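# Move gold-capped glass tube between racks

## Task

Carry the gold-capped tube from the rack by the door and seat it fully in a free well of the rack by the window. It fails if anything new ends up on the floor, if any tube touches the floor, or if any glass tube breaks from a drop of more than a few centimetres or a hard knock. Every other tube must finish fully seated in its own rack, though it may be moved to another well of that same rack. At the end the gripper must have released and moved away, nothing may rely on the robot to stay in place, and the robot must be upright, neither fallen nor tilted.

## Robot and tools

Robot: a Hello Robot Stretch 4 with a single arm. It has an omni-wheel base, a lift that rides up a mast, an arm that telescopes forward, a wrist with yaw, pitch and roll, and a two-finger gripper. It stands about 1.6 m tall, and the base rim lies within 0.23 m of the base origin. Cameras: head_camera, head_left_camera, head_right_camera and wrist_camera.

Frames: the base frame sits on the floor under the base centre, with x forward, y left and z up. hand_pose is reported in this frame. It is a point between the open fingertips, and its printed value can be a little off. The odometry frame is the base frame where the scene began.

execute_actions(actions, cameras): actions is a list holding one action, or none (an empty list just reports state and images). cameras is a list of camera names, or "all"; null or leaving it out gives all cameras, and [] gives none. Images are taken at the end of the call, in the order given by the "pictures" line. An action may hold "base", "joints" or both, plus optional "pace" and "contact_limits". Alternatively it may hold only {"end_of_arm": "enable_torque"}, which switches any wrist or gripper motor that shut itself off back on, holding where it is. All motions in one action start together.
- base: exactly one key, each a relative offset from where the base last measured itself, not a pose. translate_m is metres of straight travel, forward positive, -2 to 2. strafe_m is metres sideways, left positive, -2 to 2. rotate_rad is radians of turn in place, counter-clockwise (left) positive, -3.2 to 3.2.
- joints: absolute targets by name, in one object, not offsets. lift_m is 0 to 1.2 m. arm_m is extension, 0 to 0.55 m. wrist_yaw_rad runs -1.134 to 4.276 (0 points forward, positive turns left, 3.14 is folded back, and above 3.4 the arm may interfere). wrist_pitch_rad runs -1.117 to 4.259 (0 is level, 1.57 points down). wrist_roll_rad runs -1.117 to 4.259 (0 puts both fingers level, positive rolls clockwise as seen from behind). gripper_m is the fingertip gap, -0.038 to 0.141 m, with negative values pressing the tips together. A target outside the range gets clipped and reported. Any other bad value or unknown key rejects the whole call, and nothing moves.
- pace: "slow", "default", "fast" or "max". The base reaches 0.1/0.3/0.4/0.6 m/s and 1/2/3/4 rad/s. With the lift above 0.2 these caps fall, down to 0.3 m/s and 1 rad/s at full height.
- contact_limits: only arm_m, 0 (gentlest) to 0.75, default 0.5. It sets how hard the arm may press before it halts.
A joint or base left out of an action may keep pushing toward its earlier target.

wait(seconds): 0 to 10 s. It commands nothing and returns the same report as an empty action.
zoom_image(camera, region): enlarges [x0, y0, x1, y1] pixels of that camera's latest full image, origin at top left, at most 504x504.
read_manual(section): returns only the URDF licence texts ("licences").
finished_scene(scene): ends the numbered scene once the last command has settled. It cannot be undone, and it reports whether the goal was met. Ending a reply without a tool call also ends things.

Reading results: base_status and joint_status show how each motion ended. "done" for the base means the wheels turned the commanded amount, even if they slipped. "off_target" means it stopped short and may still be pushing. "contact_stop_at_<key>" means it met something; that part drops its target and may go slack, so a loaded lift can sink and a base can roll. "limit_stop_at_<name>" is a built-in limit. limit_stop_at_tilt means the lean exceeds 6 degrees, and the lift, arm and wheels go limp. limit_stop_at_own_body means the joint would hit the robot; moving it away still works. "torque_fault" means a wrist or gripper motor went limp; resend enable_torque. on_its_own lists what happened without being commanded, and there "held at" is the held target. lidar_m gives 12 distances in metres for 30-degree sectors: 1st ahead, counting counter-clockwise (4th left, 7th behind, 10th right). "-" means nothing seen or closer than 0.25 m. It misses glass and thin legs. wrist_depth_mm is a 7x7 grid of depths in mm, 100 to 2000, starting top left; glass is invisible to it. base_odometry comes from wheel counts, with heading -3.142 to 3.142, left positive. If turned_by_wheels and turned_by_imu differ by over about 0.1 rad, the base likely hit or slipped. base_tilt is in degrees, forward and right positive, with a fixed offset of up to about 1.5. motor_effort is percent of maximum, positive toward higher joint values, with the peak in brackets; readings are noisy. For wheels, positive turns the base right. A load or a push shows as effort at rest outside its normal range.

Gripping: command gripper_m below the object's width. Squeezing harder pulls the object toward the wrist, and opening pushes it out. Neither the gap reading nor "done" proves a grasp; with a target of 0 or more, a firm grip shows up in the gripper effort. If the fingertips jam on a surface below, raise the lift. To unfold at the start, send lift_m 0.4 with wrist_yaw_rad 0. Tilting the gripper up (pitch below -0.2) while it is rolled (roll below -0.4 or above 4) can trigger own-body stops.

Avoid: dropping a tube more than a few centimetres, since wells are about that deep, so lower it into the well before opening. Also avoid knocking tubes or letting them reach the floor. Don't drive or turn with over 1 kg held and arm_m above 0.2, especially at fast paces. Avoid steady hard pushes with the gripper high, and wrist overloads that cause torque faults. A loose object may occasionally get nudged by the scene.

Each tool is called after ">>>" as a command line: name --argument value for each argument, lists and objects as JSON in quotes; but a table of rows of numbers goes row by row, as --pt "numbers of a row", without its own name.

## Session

>>> execute_actions --actions '[{"joints":{"lift_m":0.8,"wrist_yaw_rad":0,"wrist_pitch_rad":0.5}}]'

Scene clock: 3.00 s.
base_odometry: x=+0.000 y=+0.000 heading=+0.000 (m, m, rad; odometry frame)
turned_by_wheels: +0.000 (rad since the last result)
turned_by_imu: +0.000 (rad since the last result)
base_tilt: forward=-0.6 right=+1.3 (deg)
lidar_m: 1.29 1.32 2.35 1.55 1.57 1.98 1.89 2.56 1.17 1.11 1.13 1.42
base_status: not commanded
joint_positions: lift_m=+0.800 arm_m=-0.003 wrist_yaw_rad=+0.000 wrist_pitch_rad=+0.502 wrist_roll_rad=-0.003 gripper_m=+0.057
joint_status: all done
motor_effort: lift_m=+24(26) arm_m=-1(1) wrist_yaw_rad=+0(6) wrist_pitch_rad=-4(5) wrist_roll_rad=-1(2) gripper_m=-4(3) wheel_0=+1(1) wheel_1=+1(1) wheel_2=+0(0) (%)
hand_pose: x=+0.4213 y=-0.0874 z=+0.8391 quat_wxyz=(+0.969, -0.001, +0.248, +0.000) (m; base frame)
wrist_depth_mm: 1618 1618 1618 1708 1708 1808 1808 / 1078 1078 1098 1138 1160 1308 1863 / 1808 1808 1921 1921 - - 1756 / 1921 1921 1983 1921 1983 1983 1537 / 1618 1708 1708 1618 1661 1576 1464 / 1336 1366 220 1336 211 1336 1308 / 1182 1182 1098 1138 1098 1138 1160
pictures: head_camera, head_left_camera, head_right_camera, wrist_camera
Images, in order (width x height): head_camera 420x560, head_left_camera 420x672, head_right_camera 420x672, wrist_camera 616x392.

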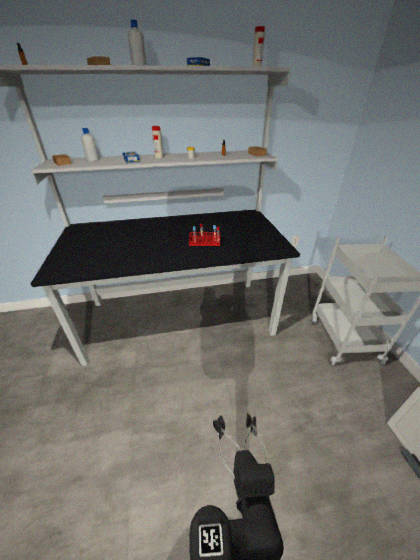

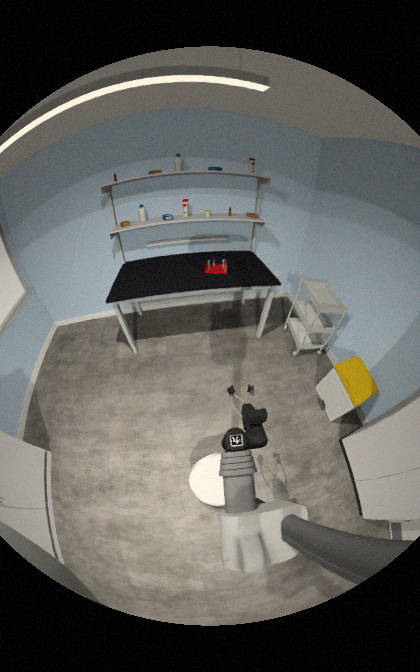

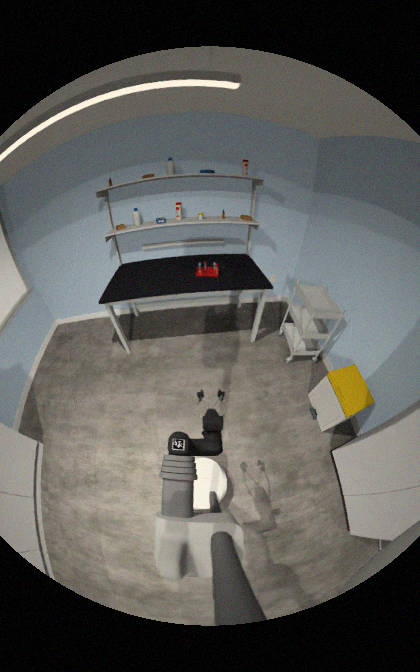

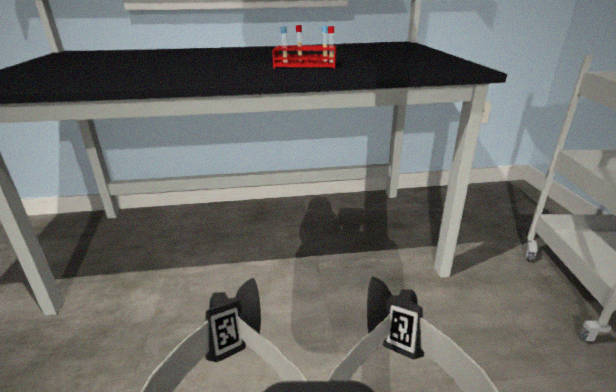

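>>> execute_actions --actions '[{"base":{"rotate_rad":-2.97}}]' --cameras '["head_camera","wrist_camera"]'

Scene clock: 10.40 s.
base_odometry: x=+0.000 y=+0.000 heading=-2.970 (m, m, rad; odometry frame)
turned_by_wheels: -2.970 (rad since the last result)
turned_by_imu: -2.954 (rad since the last result)
base_tilt: forward=-0.7 right=+1.3 (deg)
lidar_m: 1.86 2.14 1.15 1.10 1.19 1.36 1.31 1.37 2.23 1.52 1.59 1.89
base_status: done
joint_positions: lift_m=+0.800 arm_m=-0.003 wrist_yaw_rad=+0.000 wrist_pitch_rad=+0.502 wrist_roll_rad=-0.003 gripper_m=+0.057
joint_status: not commanded
motor_effort: lift_m=+22(24) arm_m=-1(1) wrist_yaw_rad=+0(0) wrist_pitch_rad=-4(5) wrist_roll_rad=+1(2) gripper_m=-4(2) wheel_0=+3(7) wheel_1=+2(11) wheel_2=+0(8) (%)
hand_pose: x=+0.4212 y=-0.0875 z=+0.8392 quat_wxyz=(+0.969, -0.001, +0.248, +0.000) (m; base frame)
wrist_depth_mm: - - - - 1576 1499 - / - - - - - - - / - - - - - - - / - - - - - - 1921 / 1708 1708 1661 1661 1661 1618 1618 / 1397 1366 221 1366 211 1366 1336 / 1182 1182 1118 1138 1078 1118 1160
pictures: head_camera, wrist_camera
Images, in order (width x height): head_camera 420x560, wrist_camera 616x392.

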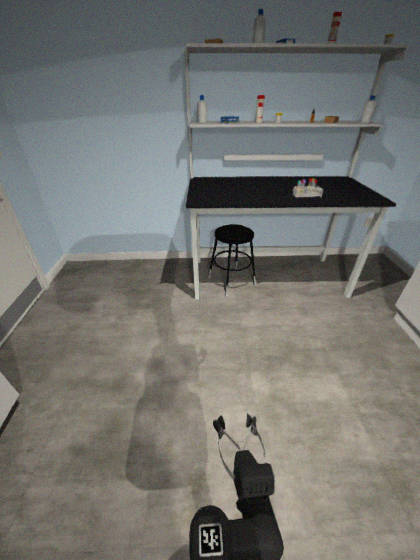

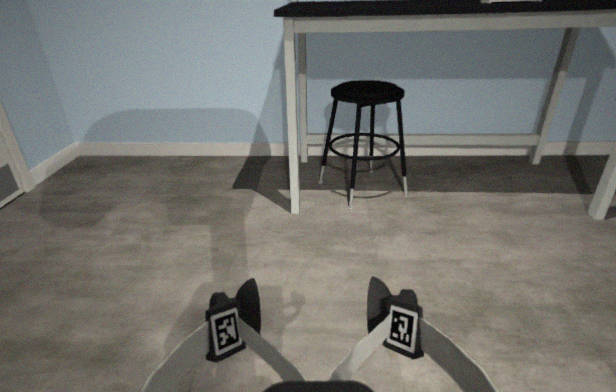

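>>> execute_actions --actions '[{"base":{"translate_m":1.25}}]' --cameras '[]'

>>> execute_actions --actions '[{"base":{"strafe_m":-0.62}}]' --cameras '["head_camera","wrist_camera"]'

Scene clock: 20.20 s.
base_odometry: x=-1.231 y=-0.214 heading=-2.969 (m, m, rad; odometry frame)
turned_by_wheels: +0.000 (rad since the last result)
turned_by_imu: +0.003 (rad since the last result)
base_tilt: forward=-0.8 right=+1.2 (deg)
lidar_m: 0.61 1.48 1.55 1.12 1.14 1.61 2.68 3.04 1.61 1.55 0.84 0.64
base_status: done
joint_positions: lift_m=+0.800 arm_m=-0.003 wrist_yaw_rad=+0.000 wrist_pitch_rad=+0.502 wrist_roll_rad=-0.003 gripper_m=+0.057
joint_status: not commanded
motor_effort: lift_m=+22(22) arm_m=-1(1) wrist_yaw_rad=+0(1) wrist_pitch_rad=-5(5) wrist_roll_rad=+0(1) gripper_m=-3(2) wheel_0=+2(8) wheel_1=+1(4) wheel_2=+0(10) (%)
hand_pose: x=+0.4213 y=-0.0874 z=+0.8392 quat_wxyz=(+0.969, -0.001, +0.248, +0.000) (m; base frame)
wrist_depth_mm: 1098 1118 1078 842 809 768 732 / 1182 1160 379 375 368 362 359 / 1255 1255 439 433 427 418 418 / 1366 1366 1308 1336 1255 1255 1281 / 1499 1499 1430 1430 750 715 1336 / 1397 1397 221 1366 211 946 1336 / 1182 1160 603 1078 866 866 1160
pictures: none
No camera images: the call's "cameras" was empty. Leave "cameras" out to get every camera's image.

Scene clock: 23.60 s.
base_odometry: x=-1.338 y=+0.396 heading=-2.969 (m, m, rad; odometry frame)
turned_by_wheels: +0.000 (rad since the last result)
turned_by_imu: +0.000 (rad since the last result)
base_tilt: forward=-0.7 right=+1.2 (deg)
lidar_m: 0.57 0.62 0.87 1.73 1.78 2.74 3.30 1.29 0.99 0.93 0.80 0.59
base_status: done
joint_positions: lift_m=+0.800 arm_m=-0.003 wrist_yaw_rad=+0.000 wrist_pitch_rad=+0.502 wrist_roll_rad=-0.003 gripper_m=+0.057
joint_status: not commanded
motor_effort: lift_m=+22(22) arm_m=-1(1) wrist_yaw_rad=+0(1) wrist_pitch_rad=-6(5) wrist_roll_rad=+1(3) gripper_m=-2(2) wheel_0=+2(10) wheel_1=+0(9) wheel_2=-1(1) (%)
hand_pose: x=+0.4213 y=-0.0874 z=+0.8392 quat_wxyz=(+0.969, -0.001, +0.248, +0.000) (m; base frame)
wrist_depth_mm: 878 878 854 842 462 469 504 / 379 375 373 364 359 353 343 / 415 410 402 399 392 387 382 / 1336 1205 1281 1308 1281 1281 1281 / 1397 723 820 1366 1366 1366 1336 / 1336 976 220 1366 211 1336 1336 / 1182 1138 820 1138 1098 1138 1138
pictures: head_camera, wrist_camera
Images, in order (width x height): head_camera 420x560, wrist_camera 616x392.

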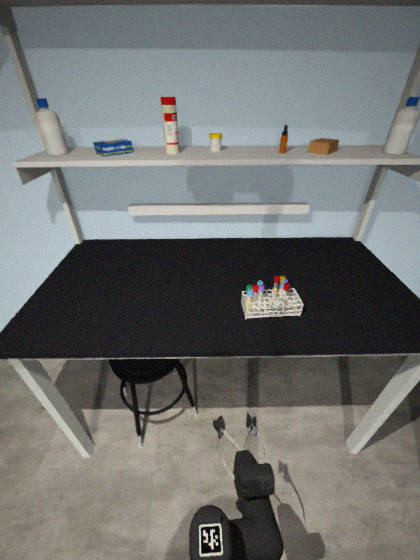

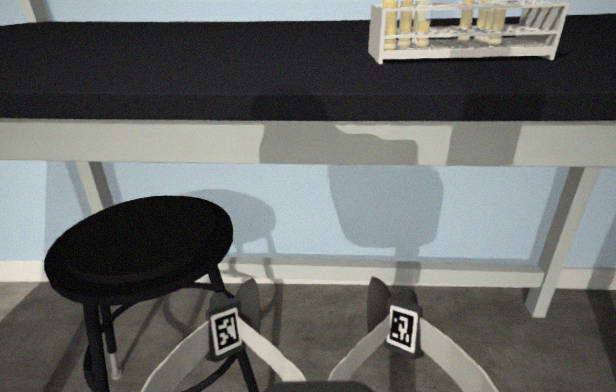

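>>> execute_actions --actions '[{"base":{"strafe_m":-0.14},"joints":{"lift_m":1.2,"wrist_pitch_rad":1.57,"gripper_m":0.04,"wrist_roll_rad":3.04}}]' --cameras '[]'

>>> execute_actions --actions '[{"base":{"translate_m":0.25},"joints":{"arm_m":0.42}}]' --cameras '["head_right_camera","wrist_camera"]'

Scene clock: 31.10 s.
base_odometry: x=-1.362 y=+0.534 heading=-2.969 (m, m, rad; odometry frame)
turned_by_wheels: +0.000 (rad since the last result)
turned_by_imu: +0.000 (rad since the last result)
base_tilt: forward=-0.7 right=+1.3 (deg)
lidar_m: 0.58 0.62 0.90 1.89 1.94 2.75 3.32 1.14 0.81 0.80 0.78 0.59
base_status: done
joint_positions: lift_m=+1.200 arm_m=-0.003 wrist_yaw_rad=+0.000 wrist_pitch_rad=+1.570 wrist_roll_rad=+3.040 gripper_m=+0.040
joint_status: all done
motor_effort: lift_m=+24(22) arm_m=-1(1) wrist_yaw_rad=-1(1) wrist_pitch_rad=+1(6) wrist_roll_rad=+3(3) gripper_m=-4(4) wheel_0=+2(11) wheel_1=+0(11) wheel_2=-1(2) (%)
hand_pose: x=+0.1686 y=-0.0874 z=+1.0894 quat_wxyz=(+0.036, +0.707, +0.036, -0.706) (m; base frame)
wrist_depth_mm: 1042 1336 1336 1336 1336 1336 1336 / 1060 1336 1336 1336 1336 1336 1308 / 1098 1308 1308 1098 1118 1308 1336 / 1118 1308 1308 1118 1098 1336 1308 / 1281 1308 1281 1308 1308 1281 1308 / 1308 1281 1308 1281 211 1281 1281 / 1308 1281 189 1281 1308 1281 1308
pictures: none
No camera images: the call's "cameras" was empty. Leave "cameras" out to get every camera's image.

Scene clock: 33.43 s.
base_odometry: x=-1.608 y=+0.491 heading=-2.969 (m, m, rad; odometry frame)
turned_by_wheels: +0.000 (rad since the last result)
turned_by_imu: +0.001 (rad since the last result)
base_tilt: forward=-0.7 right=+1.3 (deg)
lidar_m: 0.31 0.35 0.52 1.97 1.93 2.74 3.60 1.13 0.84 0.81 0.46 0.33
base_status: done
joint_positions: lift_m=+1.200 arm_m=+0.419 wrist_yaw_rad=+0.000 wrist_pitch_rad=+1.570 wrist_roll_rad=+3.040 gripper_m=+0.040
joint_status: all done
motor_effort: lift_m=+24(24) arm_m=+6(7) wrist_yaw_rad=+0(1) wrist_pitch_rad=+0(1) wrist_roll_rad=+2(3) gripper_m=-2(3) wheel_0=+2(9) wheel_1=+1(5) wheel_2=+2(9) (%)
hand_pose: x=+0.5902 y=-0.0874 z=+1.0894 quat_wxyz=(+0.036, +0.707, +0.036, -0.706) (m; base frame)
wrist_depth_mm: 404 402 404 404 1118 1308 1336 / 402 404 399 399 402 402 402 / 399 399 399 397 399 399 399 / 397 397 342 340 342 397 397 / 397 394 394 389 394 394 392 / 394 389 392 392 211 392 392 / 392 389 188 392 389 392 392
pictures: head_right_camera, wrist_camera
Images, in order (width x height): head_right_camera 420x672, wrist_camera 616x392.

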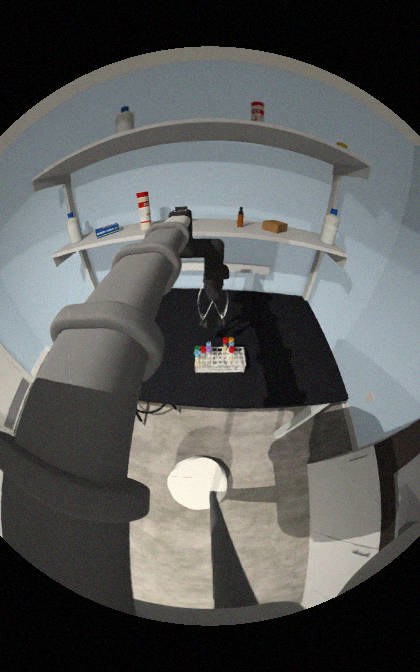

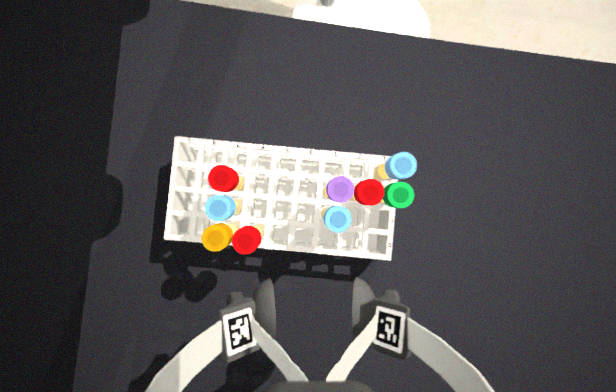

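>>> execute_actions --actions '[{"base":{"strafe_m":-0.0405},"joints":{"arm_m":0.39,"wrist_roll_rad":1.56,"lift_m":1.18},"pace":"slow"}]' --cameras '["wrist_camera"]'

Scene clock: 46.23 s.
base_odometry: x=-1.615 y=+0.531 heading=-2.969 (m, m, rad; odometry frame)
turned_by_wheels: +0.000 (rad since the last result)
turned_by_imu: +0.000 (rad since the last result)
base_tilt: forward=-0.7 right=+1.2 (deg)
lidar_m: 0.31 0.34 0.52 1.99 1.98 2.81 3.59 1.08 0.79 0.76 0.44 0.33
base_status: done
joint_positions: lift_m=+1.180 arm_m=+0.391 wrist_yaw_rad=+0.000 wrist_pitch_rad=+1.570 wrist_roll_rad=+1.560 gripper_m=+0.040
joint_status: all done
motor_effort: lift_m=+15(22) arm_m=-6(6) wrist_yaw_rad=+0(0) wrist_pitch_rad=+1(2) wrist_roll_rad=+0(6) gripper_m=-2(4) wheel_0=+5(9) wheel_1=-4(9) wheel_2=+0(2) (%)
hand_pose: x=+0.5623 y=-0.0874 z=+1.0701 quat_wxyz=(+0.503, +0.498, +0.502, -0.497) (m; base frame)
wrist_depth_mm: 375 377 379 379 382 382 1308 / 375 377 377 377 382 382 1336 / 373 375 377 377 379 382 1308 / 375 375 377 370 349 379 1308 / 370 373 375 366 325 377 1098 / 370 370 373 366 211 377 1281 / 368 370 188 314 256 375 1308
pictures: wrist_camera
Images, in order (width x height): wrist_camera 616x392.

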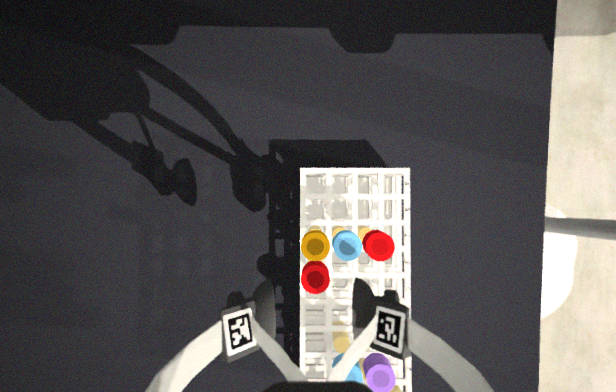

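>>> execute_actions --actions '[{"base":{"strafe_m":-0.003},"joints":{"arm_m":0.388},"pace":"slow"}]' --cameras '[]'

>>> execute_actions --actions '[{"joints":{"lift_m":1.13},"pace":"slow"}]' --cameras '["wrist_camera"]'

>>> execute_actions --actions '[{"joints":{"gripper_m":0.003},"pace":"slow"}]' --cameras '["wrist_camera"]'

>>> execute_actions --actions '[{"joints":{"lift_m":1.2},"pace":"slow"}]' --cameras '["wrist_camera"]'

Scene clock: 55.50 s.
base_odometry: x=-1.615 y=+0.534 heading=-2.969 (m, m, rad; odometry frame)
turned_by_wheels: +0.000 (rad since the last result)
turned_by_imu: +0.000 (rad since the last result)
base_tilt: forward=-0.7 right=+1.2 (deg)
lidar_m: 0.32 0.34 0.52 1.99 1.97 2.82 3.60 1.08 0.80 0.75 0.45 0.32
base_status: done
joint_positions: lift_m=+1.180 arm_m=+0.389 wrist_yaw_rad=+0.000 wrist_pitch_rad=+1.570 wrist_roll_rad=+1.560 gripper_m=+0.040
joint_status: all done
motor_effort: lift_m=+15(15) arm_m=-6(5) wrist_yaw_rad=-1(0) wrist_pitch_rad=+0(1) wrist_roll_rad=+0(0) gripper_m=-3(4) wheel_0=+2(7) wheel_1=-4(7) wheel_2=+0(1) (%)
hand_pose: x=+0.5603 y=-0.0874 z=+1.0701 quat_wxyz=(+0.503, +0.498, +0.502, -0.497) (m; base frame)
wrist_depth_mm: 375 377 379 379 382 384 1308 / 375 377 377 379 379 382 1308 / 375 377 377 377 379 379 1308 / 373 373 375 368 370 379 1308 / 373 373 377 368 347 377 1078 / 370 373 373 345 211 377 1281 / 368 368 188 312 256 377 1281
pictures: none
No camera images: the call's "cameras" was empty. Leave "cameras" out to get every camera's image.

Scene clock: 56.80 s.
base_odometry: x=-1.615 y=+0.534 heading=-2.969 (m, m, rad; odometry frame)
turned_by_wheels: +0.000 (rad since the last result)
turned_by_imu: +0.000 (rad since the last result)
base_tilt: forward=-0.7 right=+1.2 (deg)
lidar_m: 0.33 0.36 0.51 1.99 1.98 2.80 3.57 1.08 0.80 0.75 0.44 0.34
base_status: not commanded
joint_positions: lift_m=+1.130 arm_m=+0.389 wrist_yaw_rad=+0.000 wrist_pitch_rad=+1.570 wrist_roll_rad=+1.560 gripper_m=+0.040
joint_status: all done
motor_effort: lift_m=+15(16) arm_m=-6(6) wrist_yaw_rad=+0(0) wrist_pitch_rad=+1(2) wrist_roll_rad=-2(2) gripper_m=-3(2) wheel_0=+2(2) wheel_1=-5(4) wheel_2=+0(0) (%)
hand_pose: x=+0.5603 y=-0.0874 z=+1.0201 quat_wxyz=(+0.503, +0.498, +0.502, -0.497) (m; base frame)
wrist_depth_mm: 327 327 327 329 332 332 334 / 327 327 327 329 330 332 332 / 325 325 327 327 329 330 332 / 324 325 325 319 297 329 330 / 322 324 324 268 270 329 329 / 322 322 322 268 211 327 329 / 320 320 189 267 267 325 327
pictures: wrist_camera
Images, in order (width x height): wrist_camera 616x392.

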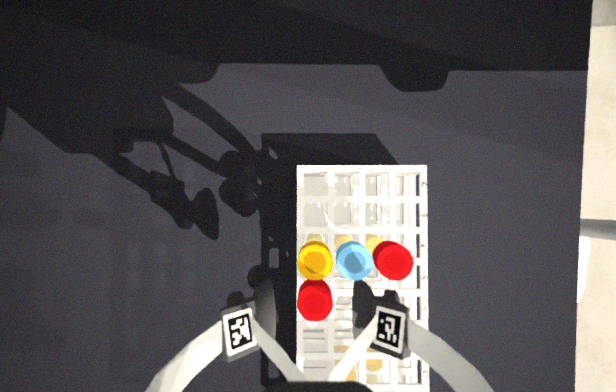

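Scene clock: 58.47 s.
base_odometry: x=-1.615 y=+0.534 heading=-2.969 (m, m, rad; odometry frame)
turned_by_wheels: +0.000 (rad since the last result)
turned_by_imu: +0.000 (rad since the last result)
base_tilt: forward=-0.6 right=+1.2 (deg)
lidar_m: 0.33 0.35 0.52 1.98 1.98 2.83 3.60 1.08 0.80 0.75 0.47 0.32
base_status: not commanded
joint_positions: lift_m=+1.130 arm_m=+0.389 wrist_yaw_rad=+0.000 wrist_pitch_rad=+1.570 wrist_roll_rad=+1.560 gripper_m=+0.003
joint_status: all done
motor_effort: lift_m=+15(14) arm_m=-6(6) wrist_yaw_rad=+0(0) wrist_pitch_rad=+0(1) wrist_roll_rad=-1(1) gripper_m=-10(10) wheel_0=+2(2) wheel_1=-4(4) wheel_2=+0(0) (%)
hand_pose: x=+0.5601 y=-0.0874 z=+1.0201 quat_wxyz=(+0.503, +0.498, +0.502, -0.497) (m; base frame)
wrist_depth_mm: 327 327 329 329 332 330 332 / 327 325 327 327 330 330 332 / 324 325 325 327 329 330 332 / 322 324 325 320 297 329 330 / 322 322 325 270 270 327 329 / 320 320 322 202 268 325 329 / 320 320 179 267 267 327 327
pictures: wrist_camera
Images, in order (width x height): wrist_camera 616x392.

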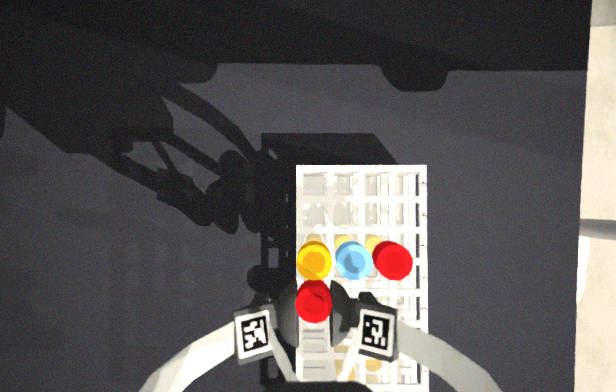

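Scene clock: 59.93 s.
base_odometry: x=-1.615 y=+0.534 heading=-2.969 (m, m, rad; odometry frame)
turned_by_wheels: +0.000 (rad since the last result)
turned_by_imu: +0.000 (rad since the last result)
base_tilt: forward=-0.7 right=+1.3 (deg)
lidar_m: 0.32 0.35 0.50 1.97 1.99 2.81 3.59 1.08 0.79 0.77 0.46 0.33
base_status: not commanded
joint_positions: lift_m=+1.200 arm_m=+0.389 wrist_yaw_rad=+0.000 wrist_pitch_rad=+1.570 wrist_roll_rad=+1.560 gripper_m=+0.003
joint_status: all done
motor_effort: lift_m=+24(28) arm_m=-6(6) wrist_yaw_rad=+1(1) wrist_pitch_rad=-1(1) wrist_roll_rad=+0(1) gripper_m=-10(12) wheel_0=+2(2) wheel_1=-5(4) wheel_2=+0(0) (%)
hand_pose: x=+0.5601 y=-0.0874 z=+1.0893 quat_wxyz=(+0.503, +0.498, +0.502, -0.497) (m; base frame)
wrist_depth_mm: 397 397 399 399 399 402 1336 / 394 397 397 399 402 402 1308 / 392 394 394 397 399 402 1336 / 394 392 394 389 389 402 1308 / 392 392 394 382 389 399 1098 / 389 389 392 202 340 397 1308 / 389 389 181 274 273 394 1308
pictures: wrist_camera
Images, in order (width x height): wrist_camera 616x392.

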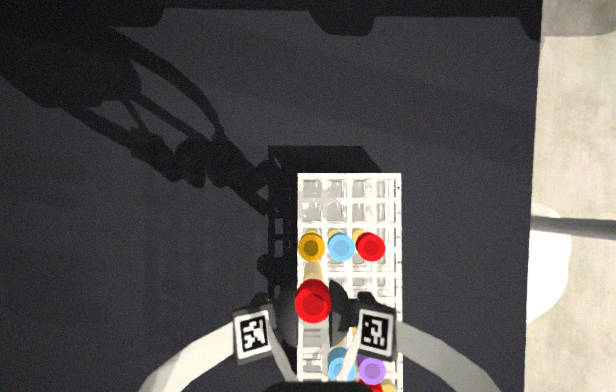

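>>> execute_actions --actions '[{"base":{"strafe_m":0.0213},"joints":{"arm_m":0.324},"pace":"slow"}]' --cameras '["wrist_camera"]'

Scene clock: 65.90 s.
base_odometry: x=-1.612 y=+0.513 heading=-2.969 (m, m, rad; odometry frame)
turned_by_wheels: +0.000 (rad since the last result)
turned_by_imu: +0.001 (rad since the last result)
base_tilt: forward=-0.7 right=+1.0 (deg)
lidar_m: 0.32 0.36 0.50 1.95 1.94 2.80 3.58 1.11 0.82 0.78 0.45 0.34
base_status: done
joint_positions: lift_m=+1.200 arm_m=+0.325 wrist_yaw_rad=+0.000 wrist_pitch_rad=+1.570 wrist_roll_rad=+1.560 gripper_m=+0.003
joint_status: all done
motor_effort: lift_m=+24(24) arm_m=-6(7) wrist_yaw_rad=+1(1) wrist_pitch_rad=+0(0) wrist_roll_rad=-1(1) gripper_m=-10(11) wheel_0=-3(6) wheel_1=+5(3) wheel_2=+0(1) (%)
hand_pose: x=+0.4962 y=-0.0874 z=+1.0893 quat_wxyz=(+0.503, +0.498, +0.502, -0.497) (m; base frame)
wrist_depth_mm: 394 397 397 399 399 1308 1336 / 394 397 397 399 399 1336 1366 / 392 394 394 397 399 1336 1336 / 392 394 394 387 399 1098 1308 / 392 392 392 384 394 1098 1308 / 389 392 392 202 394 1098 1308 / 389 392 182 274 392 1281 1308
pictures: wrist_camera
Images, in order (width x height): wrist_camera 616x392.

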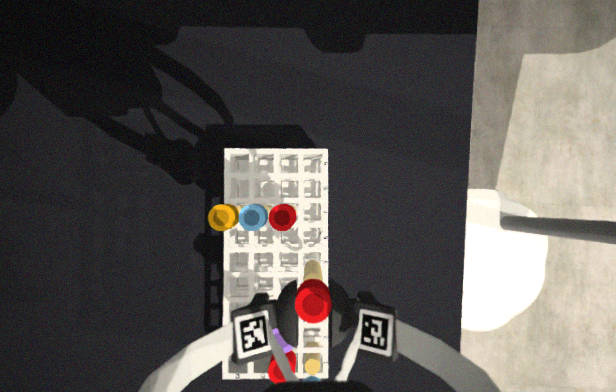

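>>> execute_actions --actions '[{"joints":{"lift_m":1.135},"pace":"slow"}]' --cameras '["wrist_camera"]'

>>> execute_actions --actions '[{"joints":{"gripper_m":0.04},"pace":"slow"}]' --cameras '[]'

>>> execute_actions --actions '[{"joints":{"lift_m":1.18},"pace":"slow"}]' --cameras '[]'

>>> execute_actions --actions '[{"base":{"strafe_m":-0.05},"joints":{"arm_m":0.398,"wrist_roll_rad":3.13},"pace":"slow"}]' --cameras '["wrist_camera"]'

Scene clock: 72.33 s.
base_odometry: x=-1.612 y=+0.513 heading=-2.969 (m, m, rad; odometry frame)
turned_by_wheels: +0.000 (rad since the last result)
turned_by_imu: +0.000 (rad since the last result)
base_tilt: forward=-0.7 right=+1.2 (deg)
lidar_m: 0.31 0.35 0.51 1.97 1.98 2.77 3.60 1.11 0.81 0.78 0.46 0.35
base_status: not commanded
joint_positions: lift_m=+1.135 arm_m=+0.325 wrist_yaw_rad=+0.000 wrist_pitch_rad=+1.570 wrist_roll_rad=+1.560 gripper_m=+0.003
joint_status: all done
motor_effort: lift_m=+14(20) arm_m=-6(6) wrist_yaw_rad=+0(0) wrist_pitch_rad=-1(1) wrist_roll_rad=-2(0) gripper_m=-10(11) wheel_0=-3(3) wheel_1=+5(5) wheel_2=+0(0) (%)
hand_pose: x=+0.4961 y=-0.0874 z=+1.0251 quat_wxyz=(+0.503, +0.498, +0.502, -0.497) (m; base frame)
wrist_depth_mm: 332 332 334 336 336 338 1281 / 330 330 334 334 336 334 1281 / 329 330 332 325 334 336 1281 / 329 329 301 322 332 334 1281 / 327 329 300 273 332 332 1042 / 325 325 298 202 330 332 1255 / 325 325 179 210 327 330 1255
pictures: wrist_camera
Images, in order (width x height): wrist_camera 616x392.

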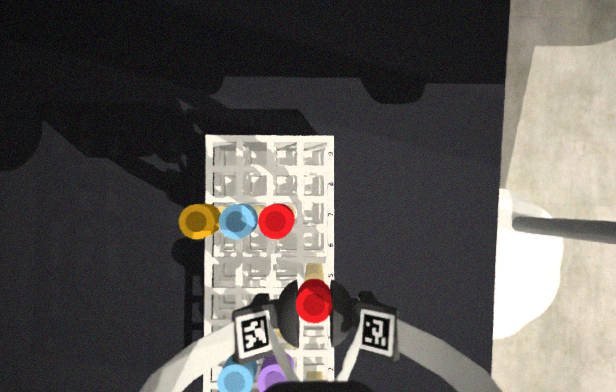

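Scene clock: 74.00 s.
base_odometry: x=-1.612 y=+0.513 heading=-2.969 (m, m, rad; odometry frame)
turned_by_wheels: +0.000 (rad since the last result)
turned_by_imu: +0.000 (rad since the last result)
base_tilt: forward=-0.8 right=+1.2 (deg)
lidar_m: 0.31 0.35 0.53 1.96 1.96 2.76 3.58 1.12 0.82 0.78 0.45 0.35
base_status: not commanded
joint_positions: lift_m=+1.135 arm_m=+0.325 wrist_yaw_rad=+0.000 wrist_pitch_rad=+1.570 wrist_roll_rad=+1.560 gripper_m=+0.040
joint_status: all done
motor_effort: lift_m=+14(14) arm_m=-6(6) wrist_yaw_rad=+0(0) wrist_pitch_rad=-1(1) wrist_roll_rad=+1(1) gripper_m=-3(10) wheel_0=-3(3) wheel_1=+5(5) wheel_2=+0(0) (%)
hand_pose: x=+0.4961 y=-0.0874 z=+1.0251 quat_wxyz=(+0.503, +0.498, +0.502, -0.497) (m; base frame)
wrist_depth_mm: 332 332 334 334 336 338 1281 / 329 330 332 334 336 336 1255 / 329 330 330 324 334 334 1281 / 329 329 300 324 334 336 1281 / 325 329 300 276 332 334 1025 / 327 327 271 273 211 332 1255 / 325 325 188 210 329 330 1255
pictures: none
No camera images: the call's "cameras" was empty. Leave "cameras" out to get every camera's image.

Scene clock: 75.23 s.
base_odometry: x=-1.612 y=+0.513 heading=-2.969 (m, m, rad; odometry frame)
turned_by_wheels: +0.000 (rad since the last result)
turned_by_imu: +0.000 (rad since the last result)
base_tilt: forward=-0.7 right=+1.1 (deg)
lidar_m: 0.32 0.35 0.53 1.98 1.96 2.77 3.59 1.12 0.81 0.78 0.44 0.33
base_status: not commanded
joint_positions: lift_m=+1.180 arm_m=+0.325 wrist_yaw_rad=+0.000 wrist_pitch_rad=+1.570 wrist_roll_rad=+1.560 gripper_m=+0.040
joint_status: all done
motor_effort: lift_m=+24(25) arm_m=-6(6) wrist_yaw_rad=+0(0) wrist_pitch_rad=-2(0) wrist_roll_rad=+0(0) gripper_m=-4(4) wheel_0=-3(3) wheel_1=+5(5) wheel_2=+0(0) (%)
hand_pose: x=+0.4961 y=-0.0874 z=+1.0693 quat_wxyz=(+0.503, +0.498, +0.502, -0.497) (m; base frame)
wrist_depth_mm: 375 377 379 379 382 382 1308 / 373 377 377 377 379 1281 1308 / 373 373 375 377 379 1308 1308 / 373 373 359 370 375 1078 1308 / 373 370 366 366 375 1078 1281 / 370 370 317 342 211 1078 1281 / 368 370 189 254 373 1281 1281
pictures: none
No camera images: the call's "cameras" was empty. Leave "cameras" out to get every camera's image.

Scene clock: 77.23 s.
base_odometry: x=-1.620 y=+0.562 heading=-2.969 (m, m, rad; odometry frame)
turned_by_wheels: +0.000 (rad since the last result)
turned_by_imu: +0.000 (rad since the last result)
base_tilt: forward=-0.6 right=+1.2 (deg)
lidar_m: 0.31 0.34 0.51 2.01 2.00 2.83 3.60 1.02 0.75 0.72 0.44 0.34
base_status: done
joint_positions: lift_m=+1.180 arm_m=+0.397 wrist_yaw_rad=+0.000 wrist_pitch_rad=+1.570 wrist_roll_rad=+3.130 gripper_m=+0.040
joint_status: all done
motor_effort: lift_m=+24(24) arm_m=+6(5) wrist_yaw_rad=+0(1) wrist_pitch_rad=+0(1) wrist_roll_rad=+2(4) gripper_m=-5(4) wheel_0=+3(7) wheel_1=-5(9) wheel_2=+0(0) (%)
hand_pose: x=+0.5680 y=-0.0874 z=+1.0693 quat_wxyz=(+0.004, +0.707, +0.004, -0.707) (m; base frame)
wrist_depth_mm: 384 382 387 1098 1098 1336 1308 / 382 382 382 382 384 379 379 / 379 379 379 379 377 379 379 / 379 377 377 320 368 272 377 / 375 377 375 319 320 357 373 / 373 375 370 373 211 373 373 / 370 370 188 370 370 370 370
pictures: wrist_camera
Images, in order (width x height): wrist_camera 616x392.

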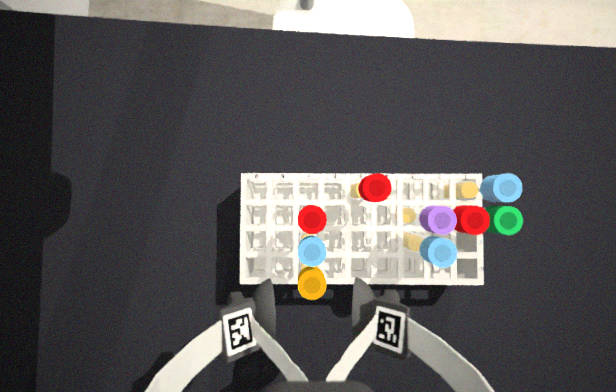

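>>> execute_actions --actions '[{"joints":{"lift_m":1.13},"pace":"slow"}]' --cameras '[]'

>>> execute_actions --actions '[{"joints":{"gripper_m":0.0},"pace":"slow"}]' --cameras '["wrist_camera"]'

>>> execute_actions --actions '[{"joints":{"lift_m":1.2},"pace":"slow"}]' --cameras '[]'

>>> execute_actions --actions '[{"base":{"strafe_m":-0.045},"pace":"slow"}]' --cameras '["wrist_camera"]'

Scene clock: 86.30 s.
base_odometry: x=-1.620 y=+0.562 heading=-2.969 (m, m, rad; odometry frame)
turned_by_wheels: +0.000 (rad since the last result)
turned_by_imu: +0.000 (rad since the last result)
base_tilt: forward=-0.8 right=+1.3 (deg)
lidar_m: 0.32 0.35 0.51 2.02 2.00 2.83 3.59 1.01 0.76 0.73 0.45 0.34
base_status: not commanded
joint_positions: lift_m=+1.130 arm_m=+0.397 wrist_yaw_rad=+0.000 wrist_pitch_rad=+1.570 wrist_roll_rad=+3.130 gripper_m=+0.040
joint_status: all done
motor_effort: lift_m=+15(22) arm_m=+6(6) wrist_yaw_rad=+0(1) wrist_pitch_rad=+0(1) wrist_roll_rad=+0(3) gripper_m=-4(3) wheel_0=+3(4) wheel_1=-5(5) wheel_2=+0(0) (%)
hand_pose: x=+0.5680 y=-0.0874 z=+1.0201 quat_wxyz=(+0.004, +0.707, +0.004, -0.707) (m; base frame)
wrist_depth_mm: 334 334 332 334 332 334 332 / 332 332 332 332 330 332 330 / 329 330 329 330 330 329 330 / 329 327 327 312 297 271 216 / 327 325 325 271 270 226 325 / 325 325 294 294 211 324 324 / 322 324 188 322 322 322 320
pictures: none
No camera images: the call's "cameras" was empty. Leave "cameras" out to get every camera's image.

Scene clock: 88.07 s.
base_odometry: x=-1.620 y=+0.562 heading=-2.969 (m, m, rad; odometry frame)
turned_by_wheels: +0.000 (rad since the last result)
turned_by_imu: +0.000 (rad since the last result)
base_tilt: forward=-0.6 right=+1.3 (deg)
lidar_m: 0.32 0.37 0.51 2.01 2.01 2.81 3.58 1.03 0.76 0.74 0.45 0.34
base_status: not commanded
joint_positions: lift_m=+1.130 arm_m=+0.397 wrist_yaw_rad=+0.000 wrist_pitch_rad=+1.570 wrist_roll_rad=+3.130 gripper_m=+0.000
joint_status: all done
motor_effort: lift_m=+14(14) arm_m=+6(6) wrist_yaw_rad=+0(1) wrist_pitch_rad=-1(1) wrist_roll_rad=+0(2) gripper_m=-10(12) wheel_0=+3(3) wheel_1=-5(5) wheel_2=+0(0) (%)
hand_pose: x=+0.5680 y=-0.0874 z=+1.0201 quat_wxyz=(+0.004, +0.707, +0.004, -0.707) (m; base frame)
wrist_depth_mm: 334 334 336 332 334 334 332 / 332 332 332 332 332 330 332 / 330 330 330 329 330 329 329 / 329 327 327 300 287 271 213 / 327 325 327 270 270 267 324 / 324 324 324 202 268 324 324 / 322 322 182 322 322 320 320
pictures: wrist_camera
Images, in order (width x height): wrist_camera 616x392.

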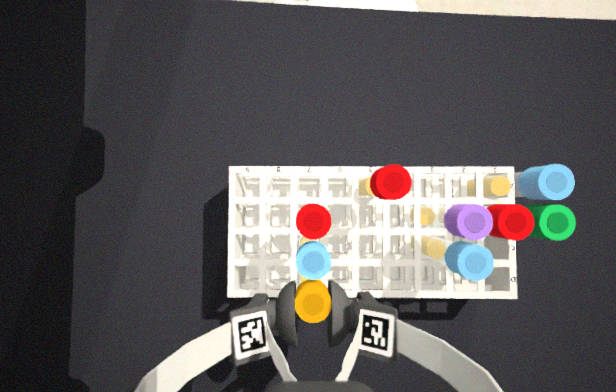

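Scene clock: 89.53 s.
base_odometry: x=-1.620 y=+0.562 heading=-2.969 (m, m, rad; odometry frame)
turned_by_wheels: +0.000 (rad since the last result)
turned_by_imu: +0.000 (rad since the last result)
base_tilt: forward=-0.7 right=+1.2 (deg)
lidar_m: 0.32 0.35 0.51 1.99 2.02 2.82 3.60 1.03 0.75 0.73 0.45 0.33
base_status: not commanded
joint_positions: lift_m=+1.200 arm_m=+0.397 wrist_yaw_rad=+0.000 wrist_pitch_rad=+1.570 wrist_roll_rad=+3.130 gripper_m=+0.000
joint_status: all done
motor_effort: lift_m=+24(26) arm_m=+6(6) wrist_yaw_rad=+1(0) wrist_pitch_rad=-1(0) wrist_roll_rad=+1(1) gripper_m=-12(12) wheel_0=+3(3) wheel_1=-5(5) wheel_2=+0(0) (%)
hand_pose: x=+0.5680 y=-0.0874 z=+1.0893 quat_wxyz=(+0.004, +0.707, +0.004, -0.707) (m; base frame)
wrist_depth_mm: 407 1366 1336 1118 1118 1336 1336 / 402 402 404 399 402 402 399 / 399 402 402 399 397 397 399 / 399 397 397 340 340 338 399 / 394 394 394 338 336 397 394 / 392 392 394 201 392 394 392 / 392 389 179 389 387 389 389
pictures: none
No camera images: the call's "cameras" was empty. Leave "cameras" out to get every camera's image.

Scene clock: 91.07 s.
base_odometry: x=-1.628 y=+0.606 heading=-2.969 (m, m, rad; odometry frame)
turned_by_wheels: +0.000 (rad since the last result)
turned_by_imu: +0.000 (rad since the last result)
base_tilt: forward=-0.7 right=+1.2 (deg)
lidar_m: 0.31 0.35 0.50 2.07 2.05 3.03 3.59 0.97 0.72 0.69 0.46 0.33
base_status: done
joint_positions: lift_m=+1.200 arm_m=+0.397 wrist_yaw_rad=+0.000 wrist_pitch_rad=+1.570 wrist_roll_rad=+3.130 gripper_m=+0.000
joint_status: not commanded
motor_effort: lift_m=+24(24) arm_m=+6(6) wrist_yaw_rad=-1(0) wrist_pitch_rad=-1(1) wrist_roll_rad=+0(2) gripper_m=-12(10) wheel_0=+3(8) wheel_1=-5(8) wheel_2=+0(0) (%)
hand_pose: x=+0.5680 y=-0.0874 z=+1.0893 quat_wxyz=(+0.004, +0.707, +0.004, -0.707) (m; base frame)
wrist_depth_mm: 404 404 1366 1118 1118 1336 1336 / 402 404 402 402 402 399 399 / 399 397 399 399 399 399 399 / 397 397 397 399 340 340 397 / 399 397 394 387 340 338 394 / 389 392 392 202 392 392 392 / 389 392 179 389 389 387 389
pictures: wrist_camera
Images, in order (width x height): wrist_camera 616x392.

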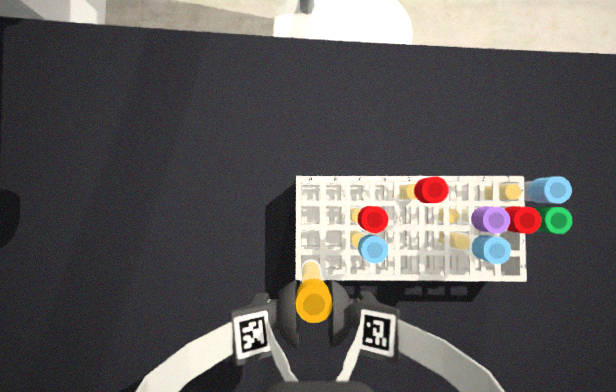

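>>> execute_actions --actions '[{"base":{"translate_m":-0.3},"joints":{"arm_m":0.05},"pace":"slow"}]' --cameras '[]'

>>> execute_actions --actions '[{"base":{"rotate_rad":3.14},"pace":"slow"}]' --cameras '[]'

>>> execute_actions --actions '[{"base":{"strafe_m":-1.03}}]' --cameras '[]'

>>> execute_actions --actions '[{"base":{"translate_m":1.8}}]' --cameras '["head_camera","wrist_camera"]'

Scene clock: 105.97 s.
base_odometry: x=-1.332 y=+0.658 heading=-2.970 (m, m, rad; odometry frame)
turned_by_wheels: +0.000 (rad since the last result)
turned_by_imu: +0.000 (rad since the last result)
base_tilt: forward=-0.6 right=+1.3 (deg)
lidar_m: 0.62 0.66 0.95 1.99 2.07 2.68 3.27 0.96 0.71 0.68 0.72 0.63
base_status: done
joint_positions: lift_m=+1.200 arm_m=+0.051 wrist_yaw_rad=+0.000 wrist_pitch_rad=+1.570 wrist_roll_rad=+3.130 gripper_m=+0.000
joint_status: all done
motor_effort: lift_m=+24(24) arm_m=-6(5) wrist_yaw_rad=+1(0) wrist_pitch_rad=-1(1) wrist_roll_rad=+1(1) gripper_m=-12(11) wheel_0=-3(6) wheel_1=-3(6) wheel_2=+1(7) (%)
hand_pose: x=+0.2222 y=-0.0874 z=+1.0893 quat_wxyz=(+0.004, +0.707, +0.004, -0.707) (m; base frame)
wrist_depth_mm: 946 1308 1366 1336 1336 1336 1366 / 931 1336 1336 1308 1308 1336 1336 / 931 1336 1308 1118 1098 1308 1336 / 946 1308 1336 1078 1308 1308 1336 / 960 1308 1336 1308 1308 1281 1308 / 1308 1308 1281 201 1281 1308 1308 / 1281 1308 179 1281 1308 1281 1281
pictures: none
No camera images: the call's "cameras" was empty. Leave "cameras" out to get every camera's image.

Scene clock: 110.40 s.
base_odometry: x=-1.332 y=+0.658 heading=+0.170 (m, m, rad; odometry frame)
turned_by_wheels: +3.139 (rad since the last result)
turned_by_imu: +3.124 (rad since the last result)
base_tilt: forward=-0.7 right=+1.2 (deg)
lidar_m: 2.52 0.98 0.71 0.69 0.74 0.65 0.64 0.68 0.97 1.96 2.04 2.60
base_status: done
joint_positions: lift_m=+1.200 arm_m=+0.051 wrist_yaw_rad=+0.000 wrist_pitch_rad=+1.570 wrist_roll_rad=+3.130 gripper_m=+0.000
joint_status: not commanded
motor_effort: lift_m=+24(24) arm_m=-6(6) wrist_yaw_rad=+1(1) wrist_pitch_rad=-1(1) wrist_roll_rad=+4(1) gripper_m=-12(12) wheel_0=-4(7) wheel_1=-4(8) wheel_2=-3(6) (%)
hand_pose: x=+0.2222 y=-0.0874 z=+1.0893 quat_wxyz=(+0.004, +0.707, +0.004, -0.707) (m; base frame)
wrist_depth_mm: 1336 1336 1308 1336 1336 1336 1336 / 1336 1336 1308 1308 1336 1308 1336 / 1308 1336 1308 1098 1098 1308 1308 / 1308 1308 1308 1098 1308 1308 1308 / 1336 1308 1308 1308 1308 1308 1308 / 1281 1308 1281 201 1281 1281 1281 / 1308 1308 179 1281 1308 1281 1255
pictures: none
No camera images: the call's "cameras" was empty. Leave "cameras" out to get every camera's image.

Scene clock: 115.17 s.
base_odometry: x=-1.159 y=-0.357 heading=+0.170 (m, m, rad; odometry frame)
turned_by_wheels: +0.000 (rad since the last result)
turned_by_imu: -0.001 (rad since the last result)
base_tilt: forward=-0.6 right=+1.1 (deg)
lidar_m: 2.47 2.65 1.79 1.73 0.96 0.72 0.70 1.57 1.39 0.95 0.95 1.36
base_status: done
joint_positions: lift_m=+1.200 arm_m=+0.051 wrist_yaw_rad=+0.000 wrist_pitch_rad=+1.570 wrist_roll_rad=+3.130 gripper_m=+0.000
joint_status: not commanded
motor_effort: lift_m=+23(24) arm_m=-6(6) wrist_yaw_rad=+1(1) wrist_pitch_rad=+1(0) wrist_roll_rad=+0(1) gripper_m=-12(13) wheel_0=+1(11) wheel_1=+0(9) wheel_2=-1(2) (%)
hand_pose: x=+0.2221 y=-0.0874 z=+1.0894 quat_wxyz=(+0.004, +0.707, +0.004, -0.707) (m; base frame)
wrist_depth_mm: 1308 1336 1336 1336 1336 1308 1308 / 1336 1336 1336 1336 1336 1336 1336 / 1308 1308 1308 1098 1118 1336 1336 / 1336 1308 1308 1098 1308 1308 1281 / 1308 1308 1308 1281 1308 1308 1308 / 1281 1308 1336 201 1308 1281 1281 / 1281 1308 179 1281 1281 1281 1308
pictures: none
No camera images: the call's "cameras" was empty. Leave "cameras" out to get every camera's image.

Scene clock: 122.63 s.
base_odometry: x=+0.615 y=-0.053 heading=+0.170 (m, m, rad; odometry frame)
turned_by_wheels: +0.001 (rad since the last result)
turned_by_imu: +0.005 (rad since the last result)
base_tilt: forward=-0.6 right=+1.2 (deg)
lidar_m: 0.69 0.74 1.08 1.72 1.77 2.49 2.75 1.38 1.03 1.02 0.97 0.71
base_status: done
joint_positions: lift_m=+1.200 arm_m=+0.051 wrist_yaw_rad=+0.000 wrist_pitch_rad=+1.570 wrist_roll_rad=+3.130 gripper_m=+0.000
joint_status: not commanded
motor_effort: lift_m=+23(23) arm_m=-6(6) wrist_yaw_rad=+0(1) wrist_pitch_rad=+0(1) wrist_roll_rad=+3(1) gripper_m=-8(12) wheel_0=+2(6) wheel_1=+3(5) wheel_2=+2(10) (%)
hand_pose: x=+0.2221 y=-0.0874 z=+1.0894 quat_wxyz=(+0.004, +0.707, +0.004, -0.707) (m; base frame)
wrist_depth_mm: 1336 1336 1336 1336 1366 1366 1336 / 1308 1336 1308 1308 1336 1336 1308 / 1336 1308 1308 1118 1118 1308 1308 / 1308 1308 1308 1098 1336 1308 1308 / 1308 1308 1281 1308 1308 1308 1281 / 1308 1308 1308 201 1281 1281 1281 / 1281 1308 179 1281 1281 1281 1281
pictures: head_camera, wrist_camera
Images, in order (width x height): head_camera 420x560, wrist_camera 616x392.

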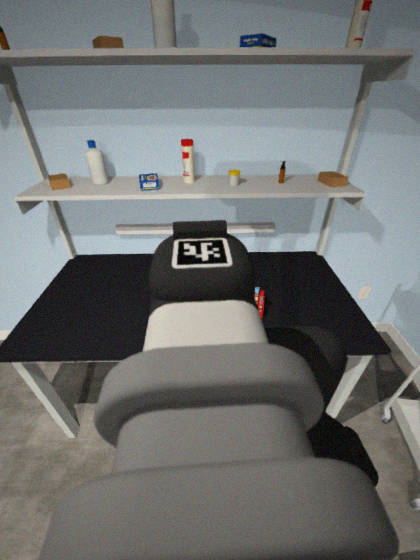

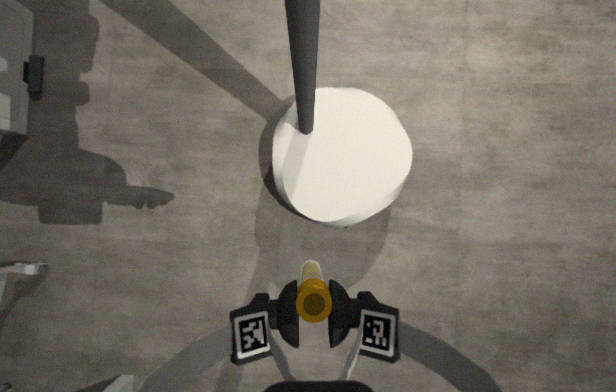

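>>> execute_actions --actions '[{"base":{"translate_m":0.33},"joints":{"arm_m":0.5}}]' --cameras '["head_right_camera","wrist_camera"]'

Scene clock: 128.53 s.
base_odometry: x=+0.941 y=+0.003 heading=+0.171 (m, m, rad; odometry frame)
turned_by_wheels: +0.001 (rad since the last result)
turned_by_imu: +0.002 (rad since the last result)
base_tilt: forward=-0.6 right=+1.3 (deg)
lidar_m: 0.36 0.38 0.57 2.28 1.83 2.46 3.58 1.39 1.10 0.96 0.51 0.37
base_status: done
joint_positions: lift_m=+1.200 arm_m=+0.499 wrist_yaw_rad=+0.000 wrist_pitch_rad=+1.570 wrist_roll_rad=+3.130 gripper_m=+0.000
joint_status: all done
motor_effort: lift_m=+23(23) arm_m=+6(6) wrist_yaw_rad=+0(1) wrist_pitch_rad=+2(2) wrist_roll_rad=+5(1) gripper_m=-11(12) wheel_0=+3(7) wheel_1=+1(6) wheel_2=+2(10) (%)
hand_pose: x=+0.6702 y=-0.0874 z=+1.0894 quat_wxyz=(+0.004, +0.707, +0.004, -0.707) (m; base frame)
wrist_depth_mm: 564 1308 1336 1118 1118 1336 1336 / 554 559 559 554 559 559 554 / 554 549 549 549 554 554 549 / 549 554 517 549 549 544 549 / 549 549 544 549 544 544 544 / 539 544 544 201 539 544 539 / 539 544 179 539 539 539 539
pictures: head_right_camera, wrist_camera
Images, in order (width x height): head_right_camera 420x672, wrist_camera 616x392.

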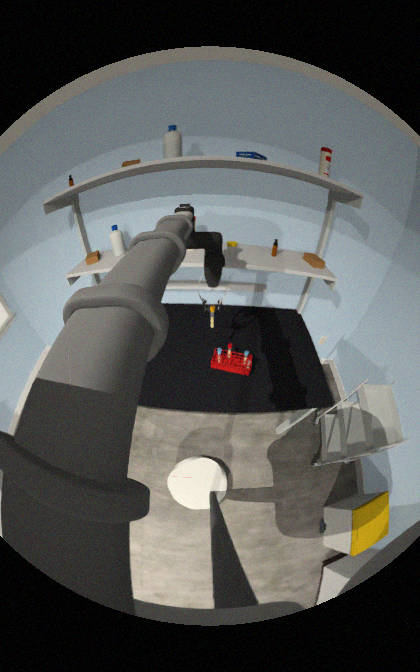

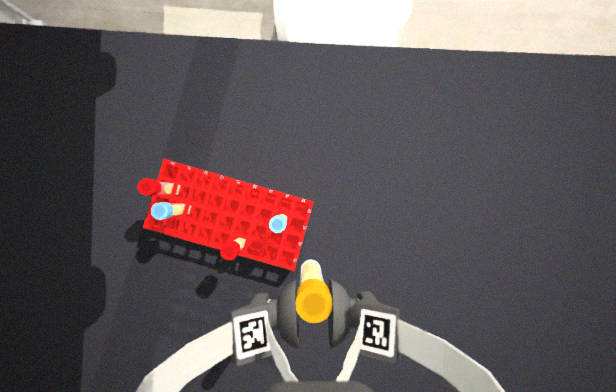

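>>> execute_actions --actions '[{"base":{"strafe_m":-0.141},"joints":{"arm_m":0.482,"lift_m":1.07,"wrist_roll_rad":3.41},"pace":"slow"}]' --cameras '["wrist_camera"]'

>>> zoom_image --camera "wrist_camera" --region '[200, 160, 440, 330]'

Scene clock: 141.47 s.
base_odometry: x=+0.965 y=-0.136 heading=+0.170 (m, m, rad; odometry frame)
turned_by_wheels: +0.000 (rad since the last result)
turned_by_imu: +0.000 (rad since the last result)
base_tilt: forward=-0.6 right=+1.2 (deg)
lidar_m: 0.36 0.38 0.57 2.41 1.96 2.70 2.98 1.32 0.97 0.81 0.50 0.37
base_status: done
joint_positions: lift_m=+1.070 arm_m=+0.483 wrist_yaw_rad=+0.000 wrist_pitch_rad=+1.570 wrist_roll_rad=+3.410 gripper_m=+0.000
joint_status: all done
motor_effort: lift_m=+15(22) arm_m=-6(6) wrist_yaw_rad=-1(1) wrist_pitch_rad=+0(2) wrist_roll_rad=+2(1) gripper_m=-10(10) wheel_0=+2(10) wheel_1=-4(9) wheel_2=+0(1) (%)
hand_pose: x=+0.6542 y=-0.0874 z=+0.9601 quat_wxyz=(-0.094, +0.701, -0.094, -0.700) (m; base frame)
wrist_depth_mm: 1205 1205 427 430 427 427 427 / 427 424 427 424 424 424 424 / 424 424 424 421 421 418 421 / 424 421 421 413 392 415 418 / 421 418 415 402 387 415 415 / 415 415 415 201 413 413 413 / 415 413 179 413 410 413 410
pictures: wrist_camera
Images, in order (width x height): wrist_camera 616x392.

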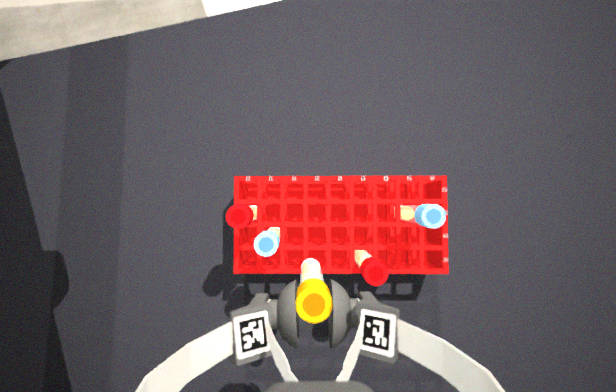

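Region (200, 160, 440, 330) of wrist_camera's 616x392 image, scaled by 2.100; it fills the top 357 rows of this view, and the rest is white.

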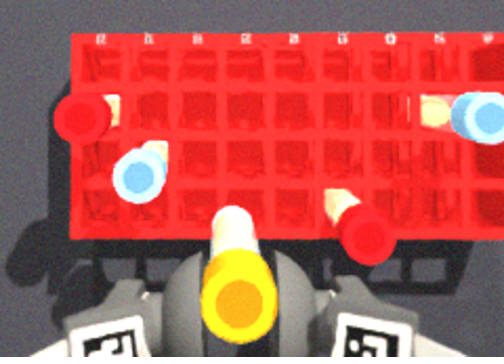

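>>> execute_actions --actions '[{"base":{"strafe_m":0.0065},"joints":{"arm_m":0.48,"lift_m":1.055},"pace":"slow"}]' --cameras '["wrist_camera"]'

>>> zoom_image --camera "wrist_camera" --region '[200, 160, 440, 330]'

Scene clock: 150.20 s.
base_odometry: x=+0.963 y=-0.130 heading=+0.170 (m, m, rad; odometry frame)
turned_by_wheels: +0.000 (rad since the last result)
turned_by_imu: +0.000 (rad since the last result)
base_tilt: forward=-0.6 right=+1.3 (deg)
lidar_m: 0.34 0.39 0.56 2.39 1.95 2.69 2.96 1.33 0.95 0.83 0.50 0.35
base_status: done
joint_positions: lift_m=+1.055 arm_m=+0.481 wrist_yaw_rad=+0.000 wrist_pitch_rad=+1.570 wrist_roll_rad=+3.410 gripper_m=+0.000
joint_status: all done
motor_effort: lift_m=+14(17) arm_m=-6(6) wrist_yaw_rad=+0(1) wrist_pitch_rad=+0(1) wrist_roll_rad=+1(2) gripper_m=-11(11) wheel_0=-3(7) wheel_1=+2(5) wheel_2=+0(0) (%)
hand_pose: x=+0.6522 y=-0.0874 z=+0.9451 quat_wxyz=(-0.094, +0.701, -0.094, -0.700) (m; base frame)
wrist_depth_mm: 1205 415 413 413 410 413 410 / 413 407 410 410 410 410 407 / 410 410 407 407 404 407 407 / 407 404 404 375 353 404 402 / 404 402 399 345 343 402 399 / 399 399 399 202 399 399 399 / 399 397 179 397 397 394 397
pictures: wrist_camera
Images, in order (width x height): wrist_camera 616x392.

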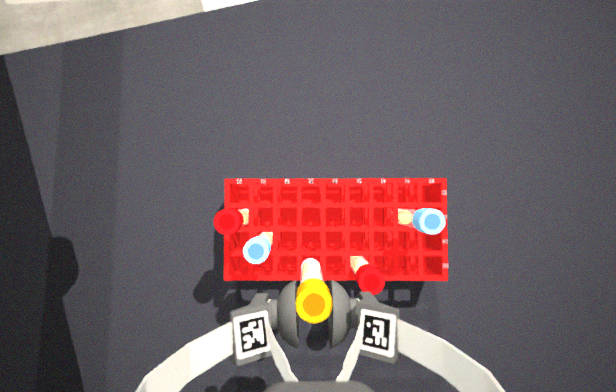

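Region (200, 160, 440, 330) of wrist_camera's 616x392 image, scaled by 2.100; it fills the top 357 rows of this view, and the rest is white.

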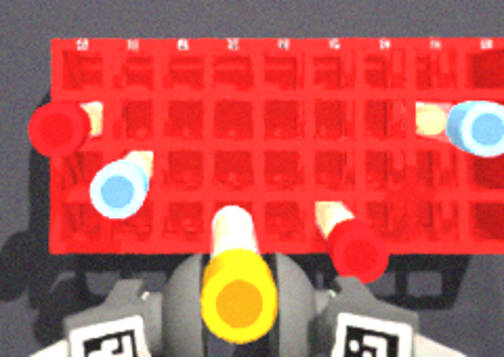

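Aligned.

>>> execute_actions --actions '[{"joints":{"lift_m":0.987},"pace":"slow"}]' --cameras '["wrist_camera"]'

Scene clock: 155.40 s.
base_odometry: x=+0.963 y=-0.130 heading=+0.170 (m, m, rad; odometry frame)
turned_by_wheels: +0.000 (rad since the last result)
turned_by_imu: +0.000 (rad since the last result)
base_tilt: forward=-0.6 right=+1.1 (deg)
lidar_m: 0.35 0.38 0.54 2.40 1.95 2.68 2.95 1.32 0.97 0.82 0.49 0.36
base_status: not commanded
joint_positions: lift_m=+0.987 arm_m=+0.481 wrist_yaw_rad=+0.000 wrist_pitch_rad=+1.570 wrist_roll_rad=+3.410 gripper_m=+0.000
joint_status: all done
motor_effort: lift_m=+14(14) arm_m=-6(6) wrist_yaw_rad=+1(1) wrist_pitch_rad=+2(1) wrist_roll_rad=+3(2) gripper_m=-11(11) wheel_0=-3(3) wheel_1=+2(2) wheel_2=+0(0) (%)
hand_pose: x=+0.6523 y=-0.0874 z=+0.8771 quat_wxyz=(-0.094, +0.701, -0.094, -0.700) (m; base frame)
wrist_depth_mm: 343 343 343 343 342 343 342 / 342 342 342 342 340 340 338 / 340 340 340 338 338 338 338 / 338 338 310 327 306 334 336 / 336 336 282 304 303 334 334 / 334 332 304 202 214 330 330 / 332 332 179 330 330 332 327
pictures: wrist_camera
Images, in order (width x height): wrist_camera 616x392.

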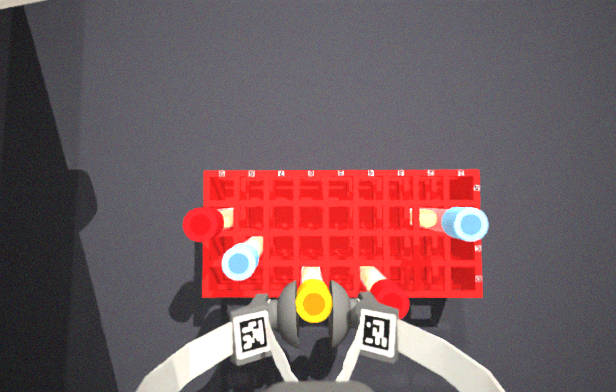

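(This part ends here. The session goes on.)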